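# Park the tube-laden utility cart inside the yellow bay

## Task

Move the utility cart into the yellow taped bay so that every one of its four wheels sits fully inside the tape and none touches or rests on it; the three tubes in its top tray must remain upright; the robot must not tip over or finish leaning; the cart has to stay parked on its own, not merely held there by the robot at the end.

## Robot and tools

ROBOT. A Hello Robot Stretch 3 with a single arm: a two-wheel differential base (0.33 m long, 0.34 m wide), a lift sliding on a mast, and a telescoping arm that sticks out to the robot's RIGHT side. The gripper cannot be moved forward by the arm; drive the base for that. Turning in place pivots about the point between the drive wheels, 0.05 m back from the front edge. Stowed (arm in, wrist folded) the turning circle has radius 0.28 m; an unfolded level wrist reaches outside it. A loose object may occasionally get a brief push from outside.

FRAMES. Base frame: origin on the floor midway between the drive wheels, x ahead, y to the left, z up. hand_pose is reported in it, at the point where closed fingertips meet; with wrist joints at zero its x axis is up, y runs back along the arm toward the mast, z toward the rear. Odometry frame = base frame at the start of the scene. Fingertips are round 0.04 m pads.

execute_actions. Argument actions: a list holding zero or one action. Each action may contain base, joints, or both, plus optional contact_limits; motions start together and may finish at different times. Optional cameras: list from head_camera, nav_camera, wrist_camera, all (omitted, null or ["all"] gives all; [] gives none). An empty actions list just reports state and images.
- base: exactly one key. translate_m = a relative drive straight from the current base position, metres, -1 to 1, positive forward (no sideways motion). rotate_rad = a relative turn in place, radians, -3.2 to 3.2, positive counter-clockwise seen from above. A base command is measured from the base position in the scene's most recent state report.
- joints: absolute targets keyed by name (done tolerance in brackets): lift_m 0 to 1.1 m (±0.004), arm height; arm_m 0 to 0.52 m (±0.004), extension; wrist_yaw_rad -1.345 to 4.42 (±0.02), 0 along the arm, positive toward the front, 3.0 folded over the base; wrist_pitch_rad -1.57 to 0.451 (±0.05), 0 level, negative tips down; wrist_roll_rad -2.911 to 2.911 (±0.02), 0 fingers side by side; gripper_m -0.089 to 0.179 (±0.004), larger is wider, actual tip gap is 0.007 m (nearly closed) to 0.025 m (wide) less than the value, zero under 0.007; head_pan_rad -3.953 to 1.73 (±0.02), 0 ahead, positive left, -1.57 along the arm; head_tilt_rad -1.53 to 0.419 (±0.02), negative down.
- contact_limits: only arm_m, a motor_effort percentage 1 to 100; the arm motion halts (contact_stop) near that effort (negative sign when retracting). It also caps holding force until the next action. Too low stops at once; values above the maximum are clipped. The result line contact_limits shows current, default and maximum.
Any unknown key or out-of-range number rejects the whole call and nothing moves. An action runs at most 15 s. Omitted joints or base may keep pushing toward an earlier target without this being reported. If a result reports a stop, the remaining movement calls in that reply are skipped.

wait: seconds 0 to 10; issues nothing new and returns state and images. zoom_image: camera plus region [x0, y0, x1, y1] in pixels of that camera's latest full image, (0,0) top-left, at most 504x504. finished_scene: scene number; irreversible, ends the scene after the last command has been held and tells whether the goal was met. Ending a reply with no tool call ends everything.

RESULT LINES. base_status / joint_status: how each motion ended. done (for the base: wheels turned the commanded amount, slip included); off_target (stopped short, may still push); contact_stop, time_out, torque_fault (target dropped, holds where it stopped unless slack or switched off). on_its_own: things not commanded this call; "held at" is a held target, not the position. Arm and lift stop on firm contact and go slack until commanded again; a slack lift can sink under load or keep pressing. Base, wrist and head have no contact stop. A wrist servo pushed hard for several seconds switches off for 10 s (torque_fault). motor_effort: percent of maximum, positive toward larger joint values, bracket = peak of last action; readings carry fixed and random errors. Positive wheel effort drives forward. lidar_m: 12 sectors of 30 degrees, first straight ahead then counter-clockwise (4th left, 7th behind, 10th right), distances from base origin in a plane 0.17 m above the floor, range 0.15 to 12 m, "-" nothing; misses clear objects, thin legs, anything lower; mast and low lift can hide sectors 5, 6, 9, 10. wrist_depth_mm (45 to 1000) and head_depth_mm (280 to 4000, sideways image): 7x7 median depths from top left. base_odometry counts wheel turns (slip included), heading -3.142 to 3.142 positive left; turned_by_wheels and turned_by_imu give turn since last result. base_tilt in degrees, forward and right positive, with a fixed offset up to about 4 degrees.

CAMERAS. head_camera and nav_camera ride on the head (pan/tilt move both); wrist_camera is on the gripper. Calibration gives K, distortion and T_world_to_cam in the base frame, with small errors.

SPEED. Full base speed (0.30 m/s, 1.9 rad/s) only with lift_m under 0.30, arm_m under 0.03 and wrist_yaw_rad over 2.54; otherwise 0.10 m/s and 0.63 rad/s.

GRIPPER. Grip by commanding below the object width; release by going at least 0.02 above the touching value. Readings and done do not prove a hold. Over-squeezing triggers a stall guard that can let things slip.

SAFETY. Fold or unfold the wrist only with lift_m between 0.32 and 0.95, wrist_pitch_rad -0.4, roll near 0; once folded the lift may go down to 0.25. With wrist_yaw_rad below -0.4 keep pitch at -0.5 or lower. Pushing an immovable thing with the gripper higher than roughly 0.45 m can tip the robot, more so with raised contact limits or a repeat push. Driving while pushing, hooking or holding something fixed, or snagging furniture (worst in reverse), can tip it: reverse the last move in small steps, withdraw the gripper, and if still leaning lower lift_m to about 0.2. Avoid drops, slams, hard hits, very hard pushes, and knocking the tubes over; the cart must end free-standing in the bay.

Each tool is called after "Emit:" as name(argument=value, ...), one argument or row to a line, values as JSON.

## Session

Emit:
execute_actions(
  actions=[],
)

Scene clock: 0.00 s.
base_odometry: x=+0.000 y=+0.000 heading=+0.000 (m, m, rad; odometry frame)
turned_by_wheels: +0.000 (rad since the last result)
turned_by_imu: +0.000 (rad since the last result)
base_tilt: forward=-0.4 right=-0.5 (deg)
lidar_m: 1.57 0.99 1.45 1.38 1.87 1.91 2.36 0.86 0.92 2.04 1.56 1.55
head_depth_mm: 1770 1977 1969 1967 1963 1956 1946 / 1770 2169 2176 2155 2155 2166 2083 / 1779 2065 2064 2049 2049 2060 2008 / 1779 1846 1858 1849 1838 1855 1845 / 1647 1683 1681 1672 1681 1685 1677 / 1543 1536 1547 1544 1544 1534 1540 / 1425 1422 1424 1419 1431 1416 1422
base_status: not commanded
joint_positions: lift_m=+0.321 arm_m=-0.002 wrist_yaw_rad=+2.902 wrist_pitch_rad=-0.481 wrist_roll_rad=-0.010 gripper_m=+0.037 head_pan_rad=+0.004 head_tilt_rad=+0.006
joint_status: not commanded
motor_effort: left_wheel=+0 right_wheel=+1 lift_m=+36 arm_m=+0 wrist_yaw_rad=+0 wrist_pitch_rad=+5 wrist_roll_rad=+0 gripper_m=+0 head_pan_rad=+0 head_tilt_rad=+1 (%)
hand_pose: x=+0.0300 y=+0.0668 z=+0.3193 quat_wxyz=(+0.249, +0.698, +0.087, +0.665) (m; base frame)
wrist_depth_mm: - - - - - - - / - - - - - - - / - - - - - - 989 / 827 - 834 798 796 773 770 / 669 - 670 662 669 642 641 / 574 548 - 557 - 553 543 / 498 505 - 482 471 476 471
pictures: head_camera (sideways: a quarter turn clockwise sets it upright), nav_camera (sideways: a quarter turn counterclockwise sets it upright), wrist_camera
Images, in order (width x height): head_camera 896x504, nav_camera 672x504, wrist_camera 644x364.

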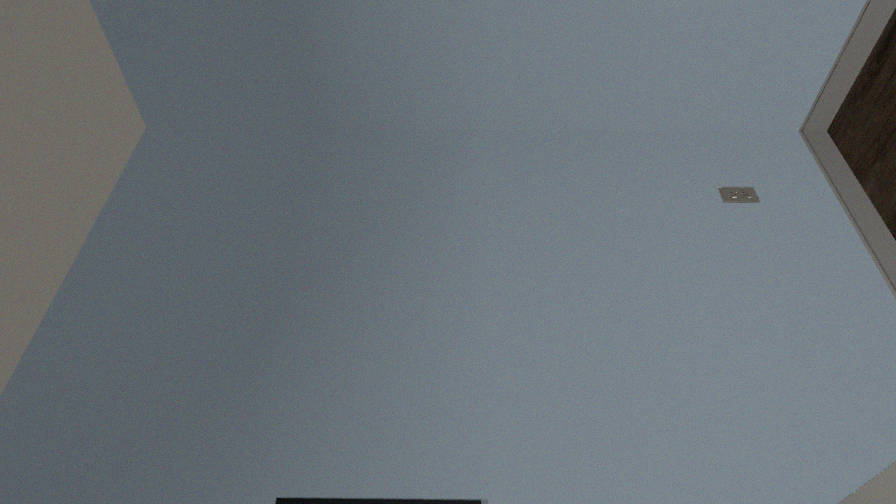

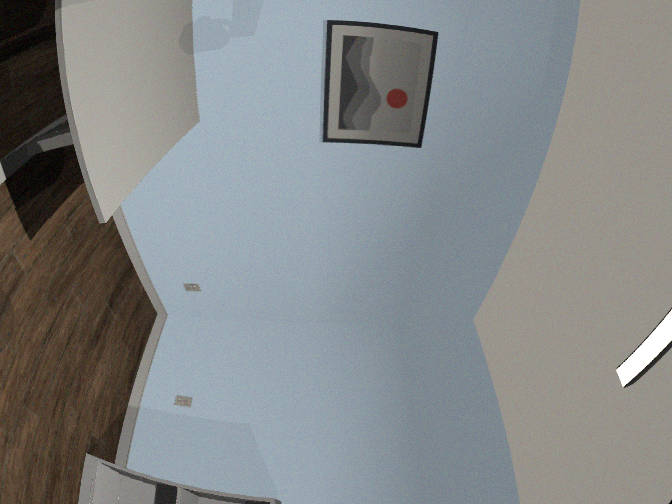

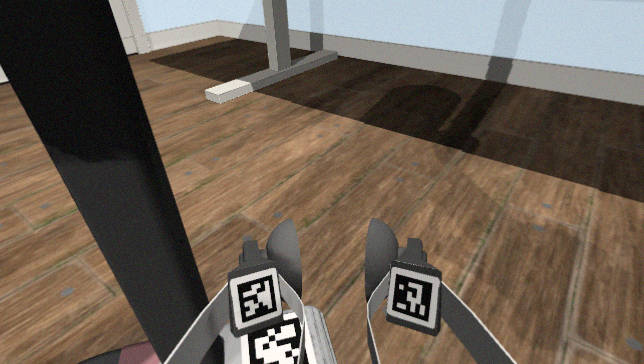

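Emit:
execute_actions(
  actions=[
    {"joints":{"head_pan_rad":-1.3,"head_tilt_rad":-0.7}},
  ],
  cameras=["head_camera","nav_camera"],
)

Emit:
execute_actions(
  actions=[
    {"joints":{"head_pan_rad":-3.3,"head_tilt_rad":-0.7}},
  ],
  cameras=["head_camera","nav_camera"],
)

Emit:
execute_actions(
  actions=[
    {"joints":{"head_pan_rad":1.3,"head_tilt_rad":-0.7}},
  ],
  cameras=["head_camera","nav_camera"],
)

Scene clock: 4.40 s.
base_odometry: x=+0.000 y=+0.000 heading=+0.000 (m, m, rad; odometry frame)
turned_by_wheels: +0.000 (rad since the last result)
turned_by_imu: -0.001 (rad since the last result)
base_tilt: forward=-0.4 right=-0.5 (deg)
lidar_m: 1.57 0.99 1.45 1.38 1.86 1.91 2.36 0.86 0.92 2.05 1.55 1.56
head_depth_mm: 1991 2260 2543 2039 1632 1363 1170 / 1885 2163 2445 2017 1628 1350 1163 / 1802 2042 2348 2004 1621 1350 1160 / 1723 1943 2212 1989 1606 1338 1158 / 1587 1707 1996 1967 1597 1337 1150 / 1530 1691 1932 1885 1587 1330 1149 / 1473 1638 1832 1823 1576 1326 1140
base_status: not commanded
joint_positions: lift_m=+0.321 arm_m=-0.002 wrist_yaw_rad=+2.902 wrist_pitch_rad=-0.481 wrist_roll_rad=-0.010 gripper_m=+0.037 head_pan_rad=-1.293 head_tilt_rad=-0.691
joint_status: all done
motor_effort: left_wheel=+0(0) right_wheel=+0(0) lift_m=+36(36) arm_m=-1(1) wrist_yaw_rad=+0(1) wrist_pitch_rad=+5(5) wrist_roll_rad=+0(0) gripper_m=-1(0) head_pan_rad=-3(29) head_tilt_rad=-3(35) (%)
hand_pose: x=+0.0300 y=+0.0668 z=+0.3193 quat_wxyz=(+0.249, +0.698, +0.087, +0.665) (m; base frame)
wrist_depth_mm: - - - - - - - / - - - - - - - / - - - - - - 977 / 820 - 812 809 796 778 785 / 674 - 675 667 674 646 653 / 566 553 - 551 - 549 546 / 488 501 - 481 472 474 476
pictures: head_camera (sideways: a quarter turn clockwise sets it upright), nav_camera (sideways: a quarter turn counterclockwise sets it upright)
camera_calibration (this result's frames):
head_camera: T_world_to_cam=[[-0.171977, 0.597679, -0.783073, 1.03247], [0.970339, 0.239878, -0.0300172, 0.0328464], [0.169901, -0.765009, -0.621205, 0.760879], [0, 0, 0, 1]] pos_world=[0.0164148, -0.0428875, 1.28215]
nav_camera: T_world_to_cam=[[0.202391, -0.573714, 0.793656, -0.991284], [-0.964038, -0.259264, 0.0584255, -0.0136937], [0.172247, -0.776939, -0.605554, 0.753579], [0, 0, 0, 1]] pos_world=[0.0576245, 0.0132219, 1.24387]
Images, in order (width x height): head_camera 896x504, nav_camera 672x504.

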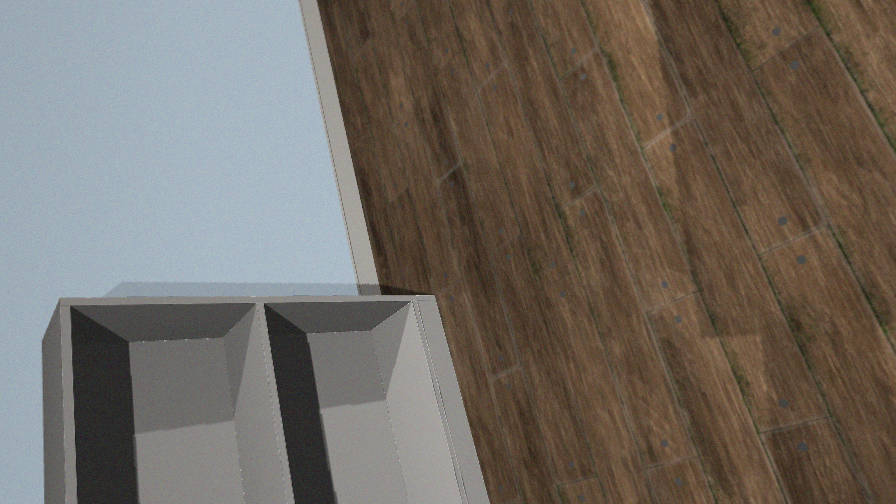

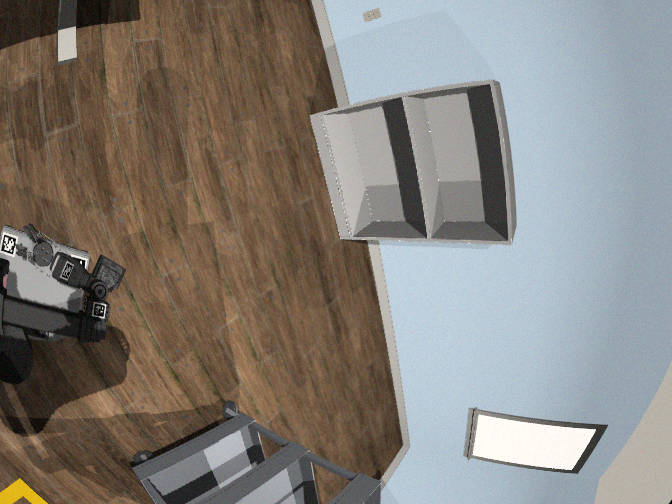

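Scene clock: 5.93 s.
base_odometry: x=+0.000 y=+0.000 heading=+0.000 (m, m, rad; odometry frame)
turned_by_wheels: +0.000 (rad since the last result)
turned_by_imu: +0.000 (rad since the last result)
base_tilt: forward=-0.4 right=-0.5 (deg)
lidar_m: 1.58 0.99 1.45 1.37 1.87 1.91 2.36 0.86 0.92 2.04 1.56 1.55
head_depth_mm: 1665 1816 1993 2040 1629 1356 1167 / 1775 1954 2161 2012 1620 1352 1164 / 1922 2116 2348 2005 1616 1344 1157 / 2091 2319 2528 1980 1606 1341 1163 / 2264 2523 2617 1974 1600 1338 1147 / 2462 2859 2578 1961 1588 1328 1142 / 2750 3165 2547 1966 1574 1322 1141
base_status: not commanded
joint_positions: lift_m=+0.321 arm_m=-0.002 wrist_yaw_rad=+2.902 wrist_pitch_rad=-0.481 wrist_roll_rad=-0.010 gripper_m=+0.037 head_pan_rad=-3.293 head_tilt_rad=-0.691
joint_status: all done
motor_effort: left_wheel=+0(0) right_wheel=+1(0) lift_m=+36(36) arm_m=-1(1) wrist_yaw_rad=+0(0) wrist_pitch_rad=+5(5) wrist_roll_rad=+0(0) gripper_m=+0(0) head_pan_rad=-3(31) head_tilt_rad=-4(5) (%)
hand_pose: x=+0.0300 y=+0.0668 z=+0.3193 quat_wxyz=(+0.249, +0.698, +0.087, +0.665) (m; base frame)
wrist_depth_mm: - - - - - - - / - - - - - - - / - - - - - 997 999 / 851 - 828 813 801 777 780 / 675 - 685 665 681 644 649 / 576 548 - 558 - 550 542 / 494 501 - 483 477 473 474
pictures: head_camera (sideways: a quarter turn clockwise sets it upright), nav_camera (sideways: a quarter turn counterclockwise sets it upright)
camera_calibration (this result's frames):
head_camera: T_world_to_cam=[[0.615335, -0.0923912, -0.782832, 1.02736], [-0.185674, -0.982152, -0.030031, 0.039916], [-0.766086, 0.16383, -0.621508, 0.766983], [0, 0, 0, 1]] pos_world=[-0.0371824, 0.00846722, 1.28213]
nav_camera: T_world_to_cam=[[-0.606205, 0.0547628, 0.793421, -0.986044], [0.165413, 0.984492, 0.0584314, -0.0205911], [-0.777917, 0.166664, -0.605862, 0.759775], [0, 0, 0, 1]] pos_world=[-0.003297, -0.0523567, 1.24387]
Images, in order (width x height): head_camera 896x504, nav_camera 672x504.

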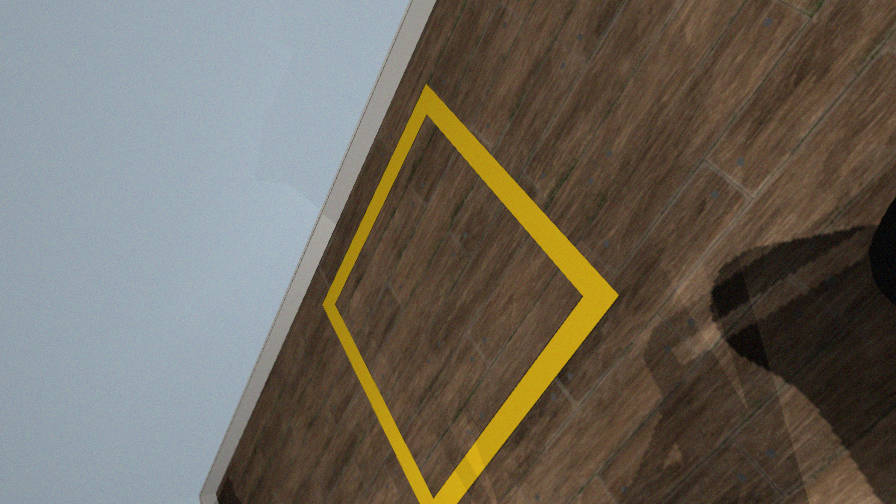

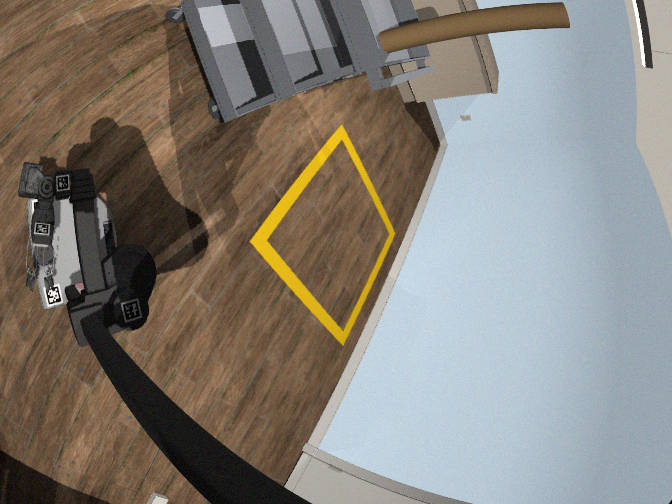

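Scene clock: 8.63 s.
base_odometry: x=+0.000 y=+0.000 heading=+0.000 (m, m, rad; odometry frame)
turned_by_wheels: +0.000 (rad since the last result)
turned_by_imu: +0.000 (rad since the last result)
base_tilt: forward=-0.4 right=-0.4 (deg)
lidar_m: 1.58 0.99 1.45 1.37 1.87 1.91 2.37 0.86 0.92 2.04 1.56 1.56
head_depth_mm: 1200 1307 1212 906 1504 1364 1168 / 1266 1392 1199 901 1579 1353 1163 / 1334 1463 1185 928 1605 1354 1160 / 1421 1536 1174 992 1603 1348 1155 / 1516 1613 1166 1790 1590 1332 1150 / 1626 1785 1155 1834 1592 1327 1146 / 1763 2011 1208 1955 1575 1325 1140
base_status: not commanded
joint_positions: lift_m=+0.321 arm_m=-0.002 wrist_yaw_rad=+2.902 wrist_pitch_rad=-0.481 wrist_roll_rad=-0.010 gripper_m=+0.037 head_pan_rad=+1.293 head_tilt_rad=-0.691
joint_status: all done
motor_effort: left_wheel=+0(0) right_wheel=+1(0) lift_m=+36(36) arm_m=-1(1) wrist_yaw_rad=+0(0) wrist_pitch_rad=+5(5) wrist_roll_rad=+0(0) gripper_m=-1(0) head_pan_rad=+2(30) head_tilt_rad=-4(5) (%)
hand_pose: x=+0.0300 y=+0.0668 z=+0.3193 quat_wxyz=(+0.249, +0.698, +0.087, +0.665) (m; base frame)
wrist_depth_mm: - - - - - - - / - - - - - - - / - - - - - - 977 / 829 - 813 818 802 785 781 / 674 - 670 662 667 638 639 / 570 549 - 548 - 552 550 / 494 501 - 478 470 472 474
pictures: head_camera (sideways: a quarter turn clockwise sets it upright), nav_camera (sideways: a quarter turn counterclockwise sets it upright)
camera_calibration (this result's frames):
head_camera: T_world_to_cam=[[-0.169501, -0.598701, -0.782832, 1.03214], [-0.950769, 0.308443, -0.030031, 0.0445831], [0.259439, 0.739202, -0.621508, 0.760727], [0, 0, 0, 1]] pos_world=[0.0199753, 0.0418633, 1.28213]
nav_camera: T_world_to_cam=[[0.13102, 0.594405, 0.793421, -0.990542], [0.955653, -0.288642, 0.0584314, -0.0254116], [0.263746, 0.750579, -0.605862, 0.753421], [0, 0, 0, 1]] pos_world=[-0.044647, 0.0159457, 1.24387]
Images, in order (width x height): head_camera 896x504, nav_camera 672x504.

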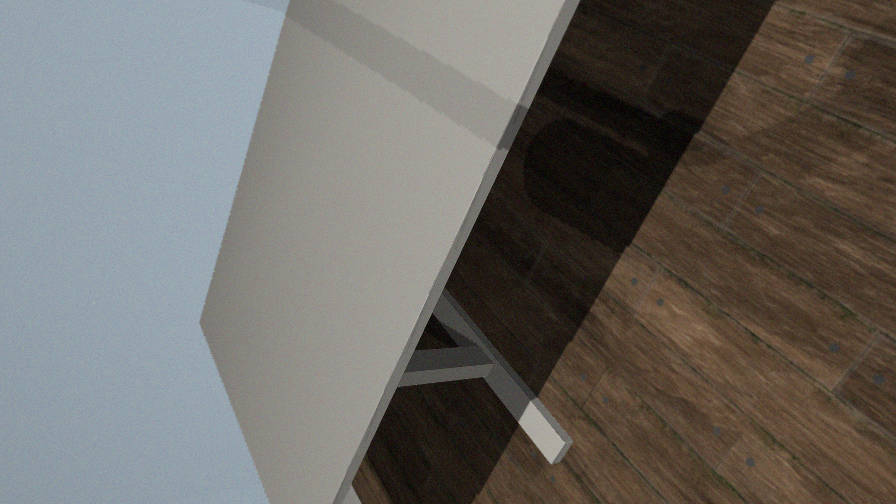

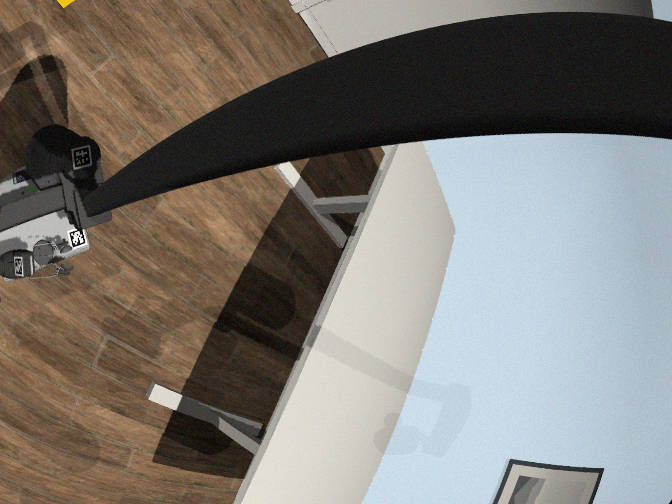

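Look at the cart.

Emit:
execute_actions(
  actions=[
    {"joints":{"head_pan_rad":-2.5,"head_tilt_rad":-0.6}},
  ],
  cameras=["head_camera","nav_camera"],
)

Scene clock: 12.23 s.
base_odometry: x=+0.000 y=+0.000 heading=+0.000 (m, m, rad; odometry frame)
turned_by_wheels: +0.000 (rad since the last result)
turned_by_imu: +0.000 (rad since the last result)
base_tilt: forward=-0.4 right=-0.5 (deg)
lidar_m: 1.58 0.99 1.45 1.37 1.87 1.91 2.36 0.86 0.92 2.04 1.56 1.56
head_depth_mm: 2814 3058 3251 2266 1761 1433 1216 / 2784 2517 2778 2262 1751 1425 1205 / 891 2427 1220 1424 1688 1423 1198 / 2703 2390 1102 1327 1229 1341 1203 / 2655 2411 1152 1354 1421 1370 1196 / 869 988 1068 1354 1424 1369 1188 / 2634 2427 1181 1342 1418 1399 1184
base_status: not commanded
joint_positions: lift_m=+0.321 arm_m=-0.002 wrist_yaw_rad=+2.902 wrist_pitch_rad=-0.481 wrist_roll_rad=-0.010 gripper_m=+0.037 head_pan_rad=-2.493 head_tilt_rad=-0.606
joint_status: all done
motor_effort: left_wheel=+0(0) right_wheel=+1(1) lift_m=+36(36) arm_m=+0(1) wrist_yaw_rad=+0(0) wrist_pitch_rad=+5(5) wrist_roll_rad=+0(0) gripper_m=+0(0) head_pan_rad=-2(30) head_tilt_rad=+3(15) (%)
hand_pose: x=+0.0300 y=+0.0668 z=+0.3193 quat_wxyz=(+0.249, +0.698, +0.087, +0.665) (m; base frame)
wrist_depth_mm: - - - - - - - / - - - - - - - / - - - - - - - / 858 - 823 817 798 800 793 / 681 - 672 657 676 655 645 / 574 552 - 555 - 544 543 / 492 504 - 480 465 474 476
pictures: head_camera (sideways: a quarter turn clockwise sets it upright), nav_camera (sideways: a quarter turn counterclockwise sets it upright)
camera_calibration (this result's frames):
head_camera: T_world_to_cam=[[0.440253, 0.33554, -0.832821, 1.09359], [0.573267, -0.818927, -0.0268972, 0.0312097], [-0.691045, -0.465587, -0.552889, 0.677256], [0, 0, 0, 1]] pos_world=[-0.0313348, -0.0260642, 1.28605]
nav_camera: T_world_to_cam=[[-0.406225, -0.354695, 0.842124, -1.05076], [-0.587081, 0.807524, 0.056925, -0.0140461], [-0.700227, -0.471271, -0.536271, 0.668765], [0, 0, 0, 1]] pos_world=[0.0331955, -0.0461879, 1.24431]
Images, in order (width x height): head_camera 896x504, nav_camera 672x504.

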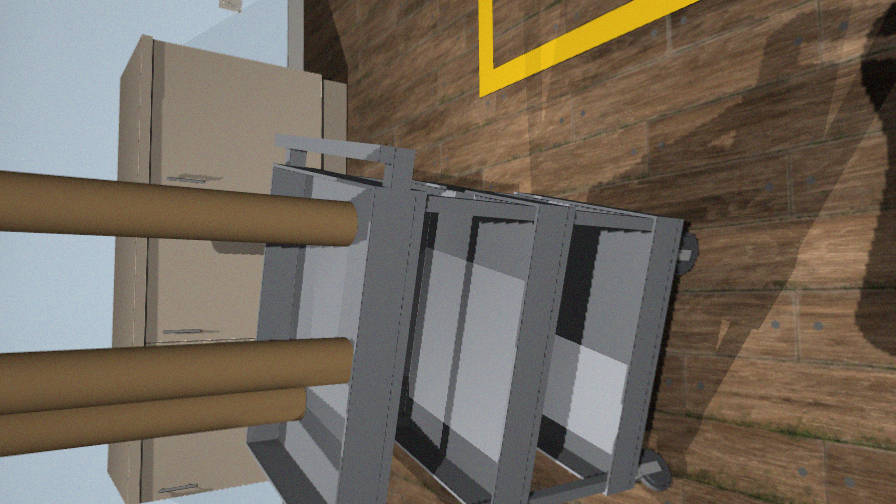

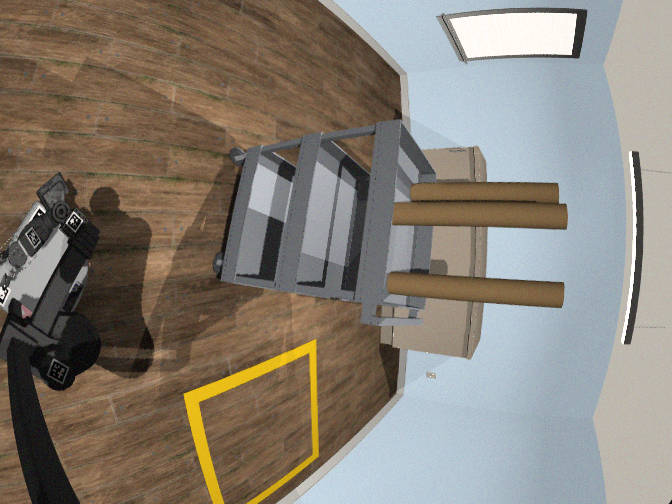

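Emit:
execute_actions(
  actions=[
    {"base":{"rotate_rad":0.27},"joints":{"head_pan_rad":-1.57,"head_tilt_rad":-0.8}},
  ],
  cameras=[],
)

Emit:
execute_actions(
  actions=[
    {"base":{"translate_m":-0.6}},
  ],
  cameras=[],
)

Emit:
execute_actions(
  actions=[
    {"base":{"rotate_rad":-1.2},"joints":{"lift_m":0.9}},
  ],
)

Scene clock: 50.40 s.
base_odometry: x=+0.000 y=+0.000 heading=+0.270 (m, m, rad; odometry frame)
turned_by_wheels: +0.270 (rad since the last result)
turned_by_imu: +0.271 (rad since the last result)
base_tilt: forward=-0.5 right=-0.4 (deg)
lidar_m: 0.99 1.44 1.37 1.90 1.89 2.04 0.86 0.86 1.06 1.68 1.56 1.84
head_depth_mm: 2055 2425 2292 1831 1506 1300 1134 / 1950 2256 2259 1809 1506 1290 1129 / 1859 2144 2241 1790 1492 1280 1121 / 1771 2016 2204 1791 1484 1277 1116 / 1527 1717 1977 1765 1484 1265 1123 / 1568 1700 1956 1762 1475 1264 1113 / 1510 1611 1886 1753 1458 1259 1106
base_status: done
joint_positions: lift_m=+0.321 arm_m=-0.002 wrist_yaw_rad=+2.902 wrist_pitch_rad=-0.481 wrist_roll_rad=-0.010 gripper_m=+0.037 head_pan_rad=-1.577 head_tilt_rad=-0.790
joint_status: all done
motor_effort: left_wheel=-2(9) right_wheel=+3(7) lift_m=+36(36) arm_m=-1(1) wrist_yaw_rad=+0(0) wrist_pitch_rad=+5(5) wrist_roll_rad=+0(0) gripper_m=+0(0) head_pan_rad=+2(30) head_tilt_rad=-4(20) (%)
hand_pose: x=+0.0300 y=+0.0668 z=+0.3193 quat_wxyz=(+0.249, +0.698, +0.087, +0.665) (m; base frame)
wrist_depth_mm: - - - - - - - / - - - - - - - / - - - - - - 987 / 836 - 827 813 805 801 782 / 687 - 680 657 680 651 644 / 571 549 - 554 - 550 540 / 495 503 - 482 468 473 470
pictures: none
No camera images: the call's "cameras" was empty. Leave "cameras" out to get every camera's image.

Scene clock: 57.63 s.
base_odometry: x=-0.578 y=-0.160 heading=+0.270 (m, m, rad; odometry frame)
turned_by_wheels: +0.000 (rad since the last result)
turned_by_imu: +0.000 (rad since the last result)
base_tilt: forward=-0.4 right=-0.5 (deg)
lidar_m: 1.59 1.99 1.70 1.68 1.66 1.79 2.18 0.30 0.33 0.66 1.80 1.92
head_depth_mm: 2325 2677 854 702 560 804 678 / 2204 2544 847 701 952 820 965 / 2081 2424 2099 1083 1232 1205 1104 / 1997 2275 2239 1781 1489 1276 1118 / 1896 2150 2222 1768 1485 1270 1125 / 1817 2063 2191 1774 1472 1264 1109 / 1741 1971 2121 1750 1465 1258 1102
base_status: done
joint_positions: lift_m=+0.321 arm_m=-0.002 wrist_yaw_rad=+2.902 wrist_pitch_rad=-0.481 wrist_roll_rad=-0.010 gripper_m=+0.037 head_pan_rad=-1.577 head_tilt_rad=-0.790
joint_status: not commanded
motor_effort: left_wheel=-4(9) right_wheel=+4(4) lift_m=+36(36) arm_m=+0(0) wrist_yaw_rad=+0(1) wrist_pitch_rad=+5(5) wrist_roll_rad=+0(0) gripper_m=+0(1) head_pan_rad=+3(2) head_tilt_rad=-4(4) (%)
hand_pose: x=+0.0300 y=+0.0668 z=+0.3193 quat_wxyz=(+0.249, +0.698, +0.087, +0.665) (m; base frame)
wrist_depth_mm: - - - - - - - / - - - - - - - / - - - - - - 988 / 835 - 828 803 799 798 787 / 683 - 685 666 676 645 648 / 570 549 - 554 - 555 553 / 494 495 - 489 465 479 477
pictures: none
No camera images: the call's "cameras" was empty. Leave "cameras" out to get every camera's image.

Scene clock: 63.73 s.
base_odometry: x=-0.578 y=-0.160 heading=-0.930 (m, m, rad; odometry frame)
turned_by_wheels: -1.200 (rad since the last result)
turned_by_imu: -1.207 (rad since the last result)
base_tilt: forward=-0.4 right=-0.6 (deg)
lidar_m: 1.80 1.92 1.58 1.61 2.05 1.74 1.66 1.70 2.25 0.31 0.30 0.49
head_depth_mm: 2338 2699 2282 1821 - - 1133 / 1872 2120 2261 1819 - 1216 1130 / 1850 2111 2242 1795 1577 - 1124 / 1830 2099 2030 1693 1561 - - / 1814 2086 805 675 555 - 1058 / 434 469 533 623 564 706 1015 / 385 444 758 655 563 783 1046
base_status: done
joint_positions: lift_m=+0.899 arm_m=-0.002 wrist_yaw_rad=+2.902 wrist_pitch_rad=-0.481 wrist_roll_rad=-0.010 gripper_m=+0.037 head_pan_rad=-1.577 head_tilt_rad=-0.790
joint_status: all done
motor_effort: left_wheel=+4(7) right_wheel=-3(5) lift_m=+51(54) arm_m=-1(1) wrist_yaw_rad=+0(1) wrist_pitch_rad=+5(5) wrist_roll_rad=+0(0) gripper_m=+1(1) head_pan_rad=+3(3) head_tilt_rad=-4(5) (%)
hand_pose: x=+0.0300 y=+0.0668 z=+0.8981 quat_wxyz=(+0.249, +0.698, +0.087, +0.665) (m; base frame)
wrist_depth_mm: - - - - - - - / - - - - - - - / - - - - - - - / - - - - - - - / - - - - - - - / - - - - - - - / - - - - - - -
pictures: head_camera (sideways: a quarter turn clockwise sets it upright), nav_camera (sideways: a quarter turn counterclockwise sets it upright), wrist_camera
camera_calibration (this result's frames):
head_camera: T_world_to_cam=[[0.00292254, 0.696513, -0.717538, 0.94599], [0.998696, -0.0386042, -0.0334053, 0.0370802], [-0.0509672, -0.716505, -0.695718, 0.859149], [0, 0, 0, 1]] pos_world=[0.00399185, -0.0418783, 1.27775]
nav_camera: T_world_to_cam=[[0.0329839, -0.683156, 0.729527, -0.906662], [-0.998099, 0.0155127, 0.0596534, -0.015077], [-0.0520696, -0.730107, -0.681346, 0.853536], [0, 0, 0, 1]] pos_world=[0.0593002, 0.00401458, 1.24389]
wrist_camera: T_world_to_cam=[[0.968419, -0.246704, -0.0360681, 0.0273536], [-0.171374, -0.553568, -0.814981, 0.813064], [0.181093, 0.795424, -0.578364, 0.620685], [0, 0, 0, 1]] pos_world=[0.000446669, -0.0368741, 1.0226]
Images, in order (width x height): head_camera 896x504, nav_camera 672x504, wrist_camera 644x364.

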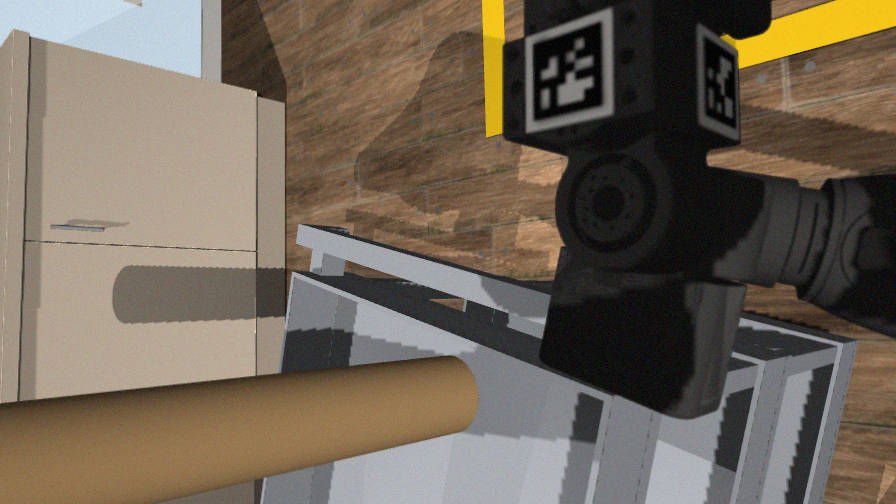

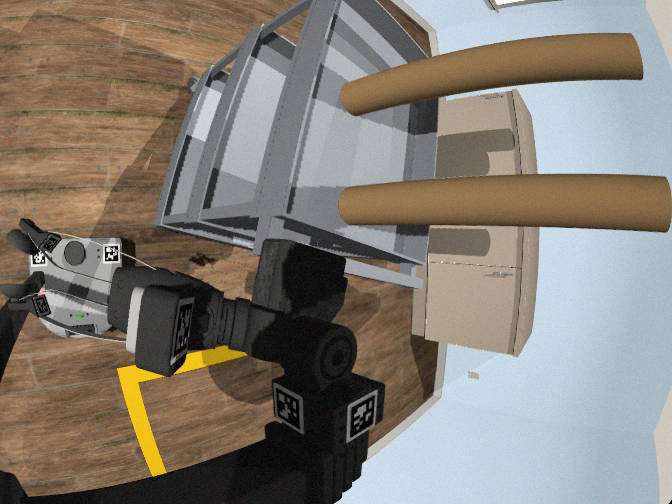

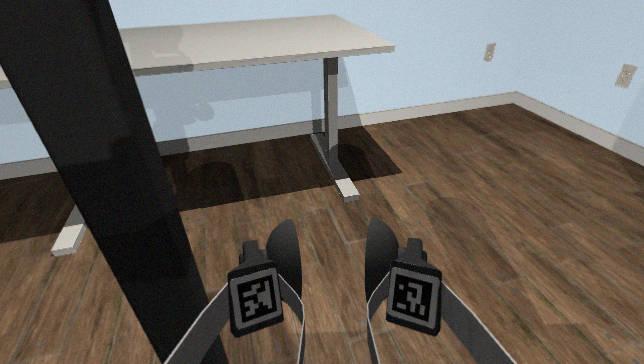

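Emit:
execute_actions(
  actions=[
    {"joints":{"wrist_yaw_rad":1.57,"wrist_pitch_rad":-0.4,"lift_m":0.95}},
  ],
  cameras=[],
)

Emit:
execute_actions(
  actions=[
    {"joints":{"wrist_pitch_rad":-1.57,"lift_m":1.1,"gripper_m":0.12}},
  ],
  cameras=[],
)

Emit:
execute_actions(
  actions=[
    {"joints":{"wrist_yaw_rad":0}},
  ],
)

Scene clock: 71.27 s.
base_odometry: x=-0.578 y=-0.160 heading=-0.930 (m, m, rad; odometry frame)
turned_by_wheels: +0.000 (rad since the last result)
turned_by_imu: -0.001 (rad since the last result)
base_tilt: forward=-0.6 right=-0.5 (deg)
lidar_m: 1.80 1.92 1.59 1.62 2.04 1.73 1.66 1.70 2.24 0.31 0.30 0.49
head_depth_mm: 2356 2729 2289 - - 1268 1136 / 1847 2111 2271 - - 1241 1128 / 1850 2097 2250 1904 - 1212 1120 / 1839 2074 2033 643 - - 1113 / 1823 2080 806 674 527 - 1071 / 433 469 532 623 564 - 1052 / 385 444 758 656 604 - 1068
base_status: not commanded
joint_positions: lift_m=+0.949 arm_m=-0.002 wrist_yaw_rad=+1.574 wrist_pitch_rad=-0.418 wrist_roll_rad=-0.010 gripper_m=+0.037 head_pan_rad=-1.577 head_tilt_rad=-0.790
joint_status: all done
motor_effort: left_wheel=+3(3) right_wheel=-3(2) lift_m=+51(52) arm_m=-1(1) wrist_yaw_rad=-4(3) wrist_pitch_rad=+7(7) wrist_roll_rad=+0(0) gripper_m=+0(0) head_pan_rad=+2(3) head_tilt_rad=-5(5) (%)
hand_pose: x=+0.2030 y=-0.1425 z=+0.9620 quat_wxyz=(+0.595, +0.591, -0.381, +0.389) (m; base frame)
wrist_depth_mm: - - - - - - - / - - - - - - - / - - - - - 630 611 / - - - - - 556 548 / - - - - - 461 439 / - - - - - 587 366 / - - - - - 572 298
pictures: none
No camera images: the call's "cameras" was empty. Leave "cameras" out to get every camera's image.

Scene clock: 73.47 s.
base_odometry: x=-0.578 y=-0.160 heading=-0.930 (m, m, rad; odometry frame)
turned_by_wheels: +0.000 (rad since the last result)
turned_by_imu: +0.000 (rad since the last result)
base_tilt: forward=-0.5 right=-0.3 (deg)
lidar_m: 1.80 1.92 1.59 1.62 2.04 1.74 1.66 1.71 2.25 0.31 0.30 0.49
head_depth_mm: - - - - - 1294 1131 / - - - - - - 1109 / - - - - - 1280 1140 / 1830 2073 791 1845 1488 1279 1116 / 1810 2071 807 - - 1080 1076 / 433 469 533 582 - 665 1014 / 385 444 758 671 510 786 1048
base_status: not commanded
joint_positions: lift_m=+1.098 arm_m=-0.002 wrist_yaw_rad=+1.574 wrist_pitch_rad=-1.565 wrist_roll_rad=-0.010 gripper_m=+0.120 head_pan_rad=-1.577 head_tilt_rad=-0.790
joint_status: all done
joint sent to its limit — the command would take lift_m past its upper limit, so that joint was sent only as far as its limit.
motor_effort: left_wheel=+3(3) right_wheel=-3(2) lift_m=+51(53) arm_m=-1(1) wrist_yaw_rad=-4(3) wrist_pitch_rad=-1(6) wrist_roll_rad=+0(0) gripper_m=-1(88) head_pan_rad=+2(2) head_tilt_rad=-4(4) (%)
hand_pose: x=-0.0440 y=-0.1433 z=+0.9803 quat_wxyz=(+0.707, +0.707, +0.003, +0.006) (m; base frame)
wrist_depth_mm: - - - - 914 329 330 / - - - - 667 302 309 / - - - - - 300 271 / - - - - - - - / - - - - - - - / - - - - - - - / - - - - - - -
pictures: none
No camera images: the call's "cameras" was empty. Leave "cameras" out to get every camera's image.

Scene clock: 75.27 s.
base_odometry: x=-0.578 y=-0.160 heading=-0.930 (m, m, rad; odometry frame)
turned_by_wheels: +0.000 (rad since the last result)
turned_by_imu: +0.000 (rad since the last result)
base_tilt: forward=-0.4 right=-0.3 (deg)
lidar_m: 1.80 1.92 1.58 1.61 2.05 1.74 1.66 1.70 2.25 0.31 0.30 0.49
head_depth_mm: - - - - 1535 - 1114 / - - - - - - 1092 / - - - - - - 1092 / 1793 2090 - - - - 1097 / 1822 2075 811 660 549 1075 1077 / 433 469 533 623 529 649 1067 / 386 444 757 656 562 785 1049
base_status: not commanded
joint_positions: lift_m=+1.098 arm_m=-0.002 wrist_yaw_rad=+0.004 wrist_pitch_rad=-1.565 wrist_roll_rad=-0.010 gripper_m=+0.120 head_pan_rad=-1.577 head_tilt_rad=-0.790
joint_status: all done
motor_effort: left_wheel=+3(3) right_wheel=-3(3) lift_m=+51(51) arm_m=-1(1) wrist_yaw_rad=-3(3) wrist_pitch_rad=-1(1) wrist_roll_rad=+0(0) gripper_m=+0(1) head_pan_rad=+2(3) head_tilt_rad=-4(4) (%)
hand_pose: x=-0.0217 y=-0.1204 z=+0.9803 quat_wxyz=(+0.505, +0.502, -0.498, -0.496) (m; base frame)
wrist_depth_mm: 652 583 293 - - - - / - - 657 - - - - / - - - - - - - / - - - - - - - / - - - - - - - / - - - - - - - / - - - - - - -
pictures: head_camera (sideways: a quarter turn clockwise sets it upright), nav_camera (sideways: a quarter turn counterclockwise sets it upright), wrist_camera
camera_calibration (this result's frames):
head_camera: T_world_to_cam=[[0.0029223, 0.696513, -0.717538, 0.94599], [0.998696, -0.0386038, -0.0334053, 0.0370802], [-0.0509669, -0.716505, -0.695717, 0.859148], [0, 0, 0, 1]] pos_world=[0.00399187, -0.0418783, 1.27775]
nav_camera: T_world_to_cam=[[0.0329841, -0.683156, 0.729527, -0.906662], [-0.998099, 0.0155124, 0.0596534, -0.015077], [-0.0520693, -0.730107, -0.681346, 0.853536], [0, 0, 0, 1]] pos_world=[0.0593002, 0.0040146, 1.24389]
wrist_camera: T_world_to_cam=[[-0.99941, 0.0334881, -0.00763909, -0.00265454], [0.0322161, 0.991032, 0.129682, 0.0319401], [0.0119134, 0.12936, -0.991526, 1.14764], [0, 0, 0, 1]] pos_world=[-0.0173542, -0.180023, 1.13375]
Images, in order (width x height): head_camera 896x504, nav_camera 672x504, wrist_camera 644x364.

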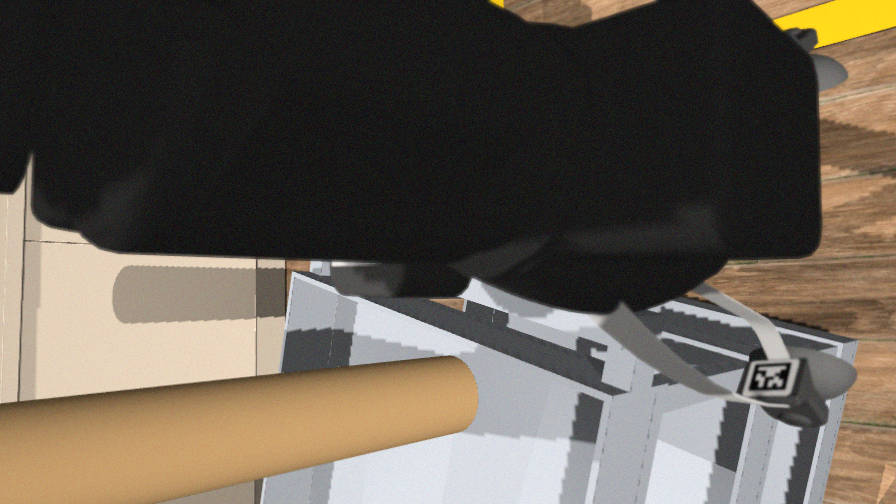

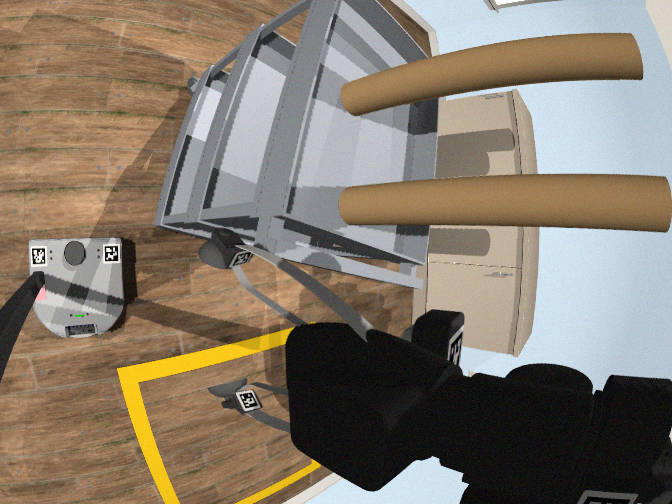

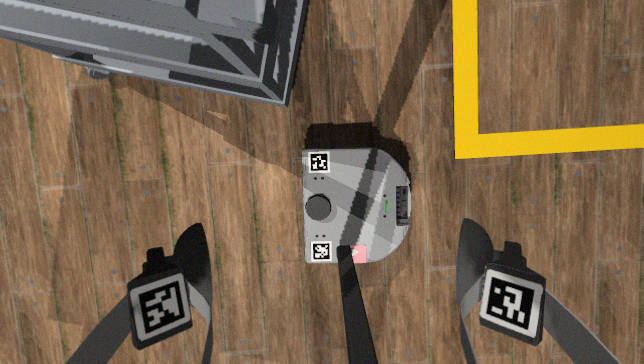

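Emit:
execute_actions(
  actions=[
    {"joints":{"arm_m":0.42}},
  ],
)

Scene clock: 83.10 s.
base_odometry: x=-0.578 y=-0.160 heading=-0.930 (m, m, rad; odometry frame)
turned_by_wheels: +0.000 (rad since the last result)
turned_by_imu: -0.001 (rad since the last result)
base_tilt: forward=-0.6 right=-0.4 (deg)
lidar_m: 1.80 1.93 1.58 1.61 2.04 1.74 1.65 1.70 2.25 0.31 0.30 0.49
head_depth_mm: 2335 2714 2289 1821 1513 1292 1129 / 1859 2132 2274 1814 1505 1287 1126 / 1842 2116 2191 1795 1498 1282 1123 / - 2128 2022 1688 1489 1273 1118 / 1802 2077 805 674 512 1075 1074 / 1700 469 532 622 530 664 1015 / 385 444 756 656 562 785 1048
base_status: not commanded
joint_positions: lift_m=+1.098 arm_m=+0.420 wrist_yaw_rad=+0.002 wrist_pitch_rad=-1.565 wrist_roll_rad=-0.010 gripper_m=+0.120 head_pan_rad=-1.577 head_tilt_rad=-0.790
joint_status: all done
motor_effort: left_wheel=+3(3) right_wheel=-3(2) lift_m=+51(51) arm_m=+4(1) wrist_yaw_rad=-1(3) wrist_pitch_rad=-1(1) wrist_roll_rad=+0(0) gripper_m=+0(0) head_pan_rad=+3(3) head_tilt_rad=-4(4) (%)
hand_pose: x=-0.0217 y=-0.5418 z=+0.9803 quat_wxyz=(+0.504, +0.501, -0.498, -0.496) (m; base frame)
wrist_depth_mm: 334 334 333 294 - - - / 336 340 336 339 - - - / 346 345 341 282 - - - / 352 351 350 610 - - - / 174 205 348 959 - - - / 140 160 365 620 - - - / 131 373 367 294 - - -
pictures: head_camera (sideways: a quarter turn clockwise sets it upright), nav_camera (sideways: a quarter turn counterclockwise sets it upright), wrist_camera
camera_calibration (this result's frames):
head_camera: T_world_to_cam=[[0.0029227, 0.696538, -0.717514, 0.945958], [0.998696, -0.038603, -0.0334064, 0.0370816], [-0.050967, -0.716481, -0.695742, 0.859181], [0, 0, 0, 1]] pos_world=[0.00399186, -0.0418775, 1.27775]
nav_camera: T_world_to_cam=[[0.0329837, -0.683182, 0.729503, -0.906632], [-0.998099, 0.0155107, 0.0596538, -0.0150774], [-0.0520694, -0.730084, -0.681371, 0.853569], [0, 0, 0, 1]] pos_world=[0.0593002, 0.00401658, 1.24389]
wrist_camera: T_world_to_cam=[[-0.999338, 0.0355615, -0.00762092, 0.0126111], [0.0342686, 0.9909, 0.130166, 0.449056], [0.0121805, 0.129819, -0.991463, 1.20235], [0, 0, 0, 1]] pos_world=[-0.017431, -0.601506, 1.13373]
Images, in order (width x height): head_camera 896x504, nav_camera 672x504, wrist_camera 644x364.

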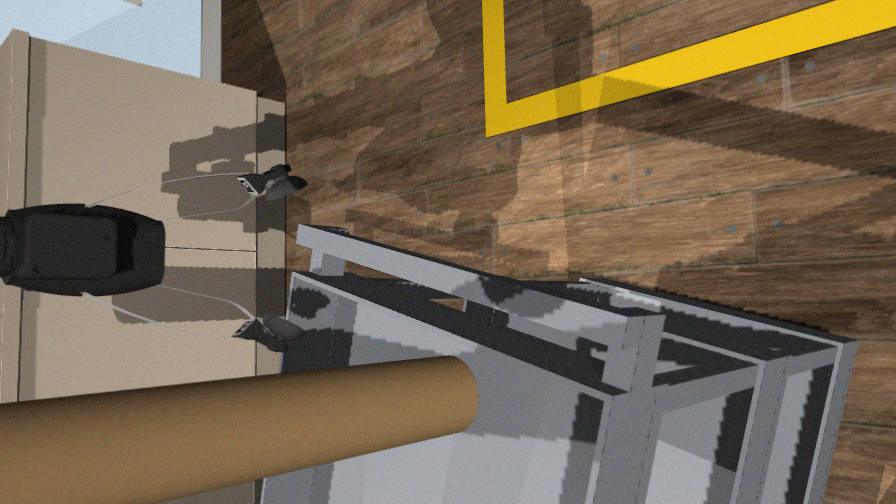

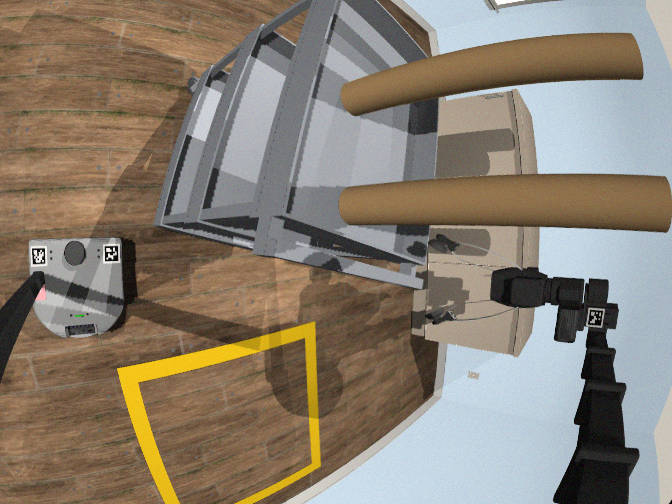

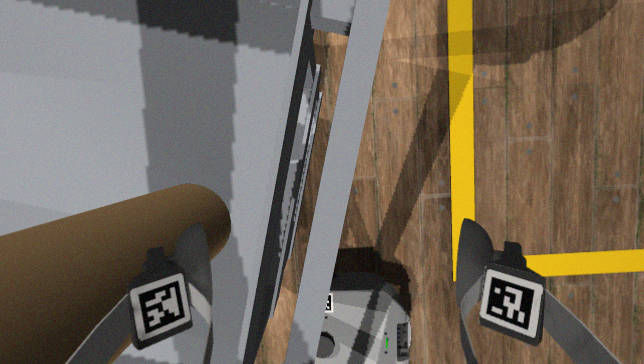

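Emit:
execute_actions(
  actions=[
    {"joints":{"gripper_m":0.07,"lift_m":1.0}},
  ],
  cameras=["head_camera","wrist_camera"],
)

Scene clock: 90.33 s.
base_odometry: x=-0.578 y=-0.160 heading=-0.930 (m, m, rad; odometry frame)
turned_by_wheels: +0.000 (rad since the last result)
turned_by_imu: -0.001 (rad since the last result)
base_tilt: forward=-0.6 right=-0.3 (deg)
lidar_m: 1.80 1.93 1.59 1.62 2.05 1.74 1.66 1.71 2.25 0.31 0.30 0.49
head_depth_mm: - 2758 2248 1823 1512 1294 1134 / - 2136 2266 1807 1502 1285 1126 / - 2126 2262 1800 1494 1288 1122 / - - 804 1680 1481 1273 1116 / 1825 2067 809 674 512 1079 1073 / 1716 469 533 622 529 664 1012 / 385 444 758 656 562 783 1047
base_status: not commanded
joint_positions: lift_m=+1.001 arm_m=+0.420 wrist_yaw_rad=+0.002 wrist_pitch_rad=-1.565 wrist_roll_rad=-0.010 gripper_m=+0.070 head_pan_rad=-1.577 head_tilt_rad=-0.790
joint_status: all done
motor_effort: left_wheel=+3(3) right_wheel=-2(3) lift_m=+16(47) arm_m=+3(4) wrist_yaw_rad=-1(2) wrist_pitch_rad=-1(1) wrist_roll_rad=+0(0) gripper_m=-1(90) head_pan_rad=+3(3) head_tilt_rad=-4(4) (%)
hand_pose: x=-0.0217 y=-0.5418 z=+0.8830 quat_wxyz=(+0.504, +0.501, -0.498, -0.496) (m; base frame)
wrist_depth_mm: 240 239 237 331 998 - - / 243 243 240 478 - - - / 247 245 243 503 - - - / 251 251 249 182 - - - / 170 205 253 183 - - - / 140 179 - 186 - - - / 132 166 266 188 - - -
pictures: head_camera (sideways: a quarter turn clockwise sets it upright), wrist_camera
camera_calibration (this result's frames):
head_camera: T_world_to_cam=[[0.00292253, 0.696538, -0.717514, 0.945958], [0.998696, -0.0386028, -0.0334064, 0.0370816], [-0.0509668, -0.716481, -0.695742, 0.859181], [0, 0, 0, 1]] pos_world=[0.00399187, -0.0418775, 1.27775]
wrist_camera: T_world_to_cam=[[-0.999338, 0.0355617, -0.00762092, 0.0118703], [0.0342688, 0.9909, 0.130166, 0.461713], [0.0121805, 0.129819, -0.991463, 1.10596], [0, 0, 0, 1]] pos_world=[-0.017431, -0.601508, 1.03651]
Images, in order (width x height): head_camera 896x504, wrist_camera 644x364.

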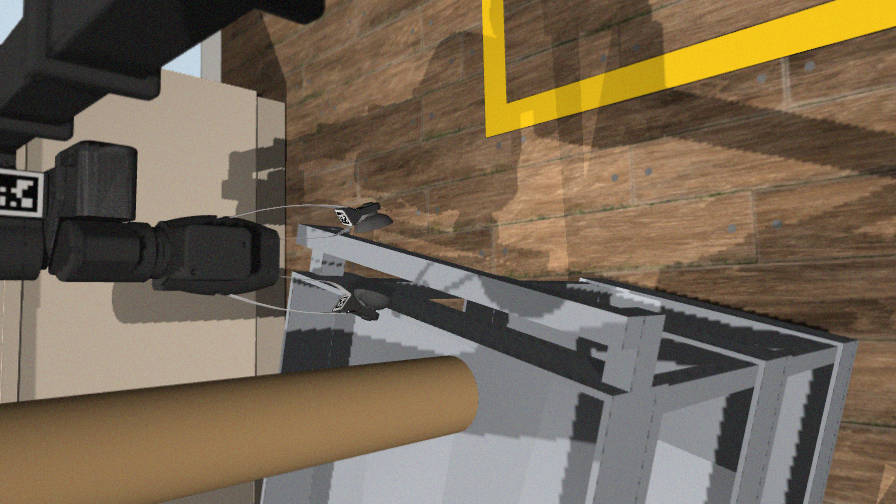

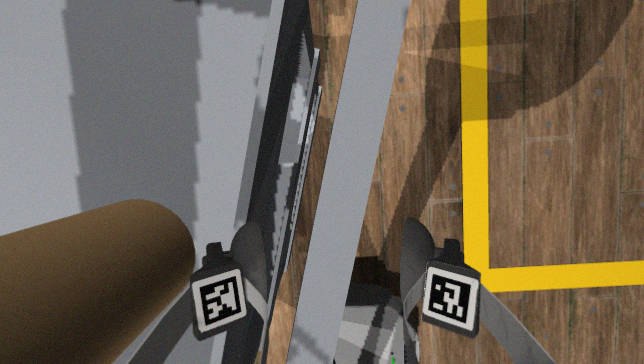

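Emit:
execute_actions(
  actions=[
    {"base":{"translate_m":0.025},"joints":{"gripper_m":0.1,"wrist_yaw_rad":-0.2,"lift_m":0.985}},
  ],
  cameras=["head_camera","wrist_camera"],
)

Scene clock: 97.83 s.
base_odometry: x=-0.563 y=-0.180 heading=-0.931 (m, m, rad; odometry frame)
turned_by_wheels: -0.001 (rad since the last result)
turned_by_imu: -0.014 (rad since the last result)
base_tilt: forward=-0.6 right=-0.3 (deg)
lidar_m: 1.78 1.90 1.59 1.58 2.04 1.76 1.68 1.72 2.25 0.30 0.30 0.49
head_depth_mm: - - 2263 1828 1506 1294 1133 / - 2174 2269 1809 1503 1285 1131 / - 2125 2268 1805 1498 1282 1122 / - - 779 909 1449 1271 1117 / 1830 2059 812 663 511 806 1059 / 403 453 520 624 565 718 1017 / 385 462 804 673 562 786 1050
base_status: done
joint_positions: lift_m=+0.994 arm_m=+0.420 wrist_yaw_rad=-0.189 wrist_pitch_rad=-1.586 wrist_roll_rad=-0.010 gripper_m=+0.100 head_pan_rad=-1.577 head_tilt_rad=-0.790
joint_status: lift_m contact_stop (moved -0.007 of -0.016); the others done
on_its_own: lift_m is slack since a contact_stop, until your next command for it (your +0.985 is given up); right_wheel is at rest, and its effort (+22) is outside its rest range (-18 to +18)
motor_effort: left_wheel=-11(16) right_wheel=+22(26) lift_m=+33(35) arm_m=+4(4) wrist_yaw_rad=-9(9) wrist_pitch_rad=+6(6) wrist_roll_rad=+0(0) gripper_m=+13(87) head_pan_rad=+3(3) head_tilt_rad=-4(4) (%)
hand_pose: x=-0.0164 y=-0.5370 z=+0.8770 quat_wxyz=(+0.449, +0.457, -0.539, -0.547) (m; base frame)
wrist_depth_mm: 231 231 229 994 - - 992 / 237 237 234 553 - - - / 241 241 238 560 - - - / 246 244 244 578 - - - / 251 248 248 592 - - - / 148 168 - 579 - - - / 123 139 262 519 - - -
pictures: head_camera (sideways: a quarter turn clockwise sets it upright), wrist_camera
camera_calibration (this result's frames):
head_camera: T_world_to_cam=[[0.00291729, 0.696563, -0.71749, 0.945927], [0.998696, -0.0385939, -0.0334075, 0.0370831], [-0.0509611, -0.716457, -0.695767, 0.859213], [0, 0, 0, 1]] pos_world=[0.0039922, -0.0418766, 1.27774]
wrist_camera: T_world_to_cam=[[-0.974383, 0.224791, -0.00685999, 0.118319], [0.221237, 0.963562, 0.150339, 0.428284], [0.0404049, 0.14497, -0.988611, 1.10539], [0, 0, 0, 1]] pos_world=[-0.0241277, -0.599523, 1.02922]
Images, in order (width x height): head_camera 896x504, wrist_camera 644x364.

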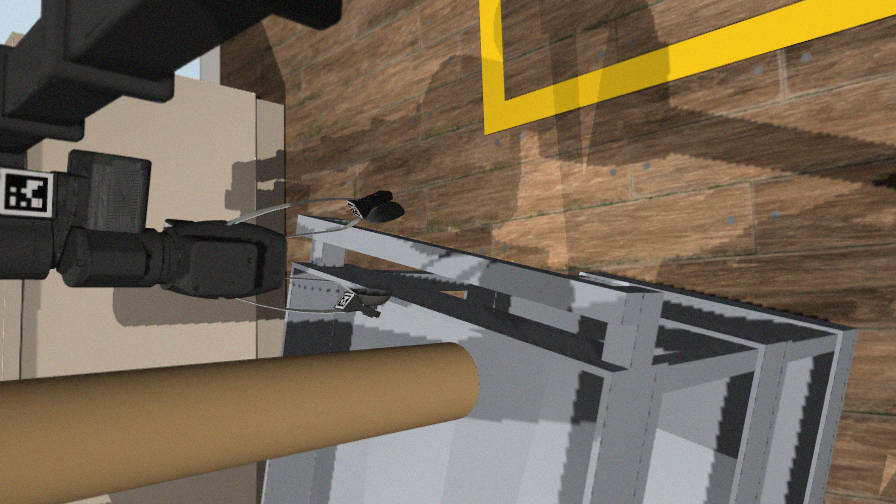

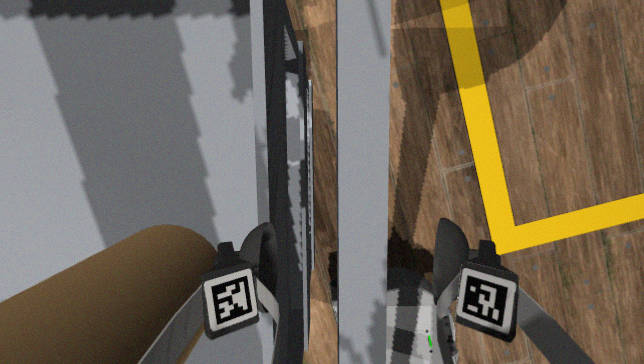

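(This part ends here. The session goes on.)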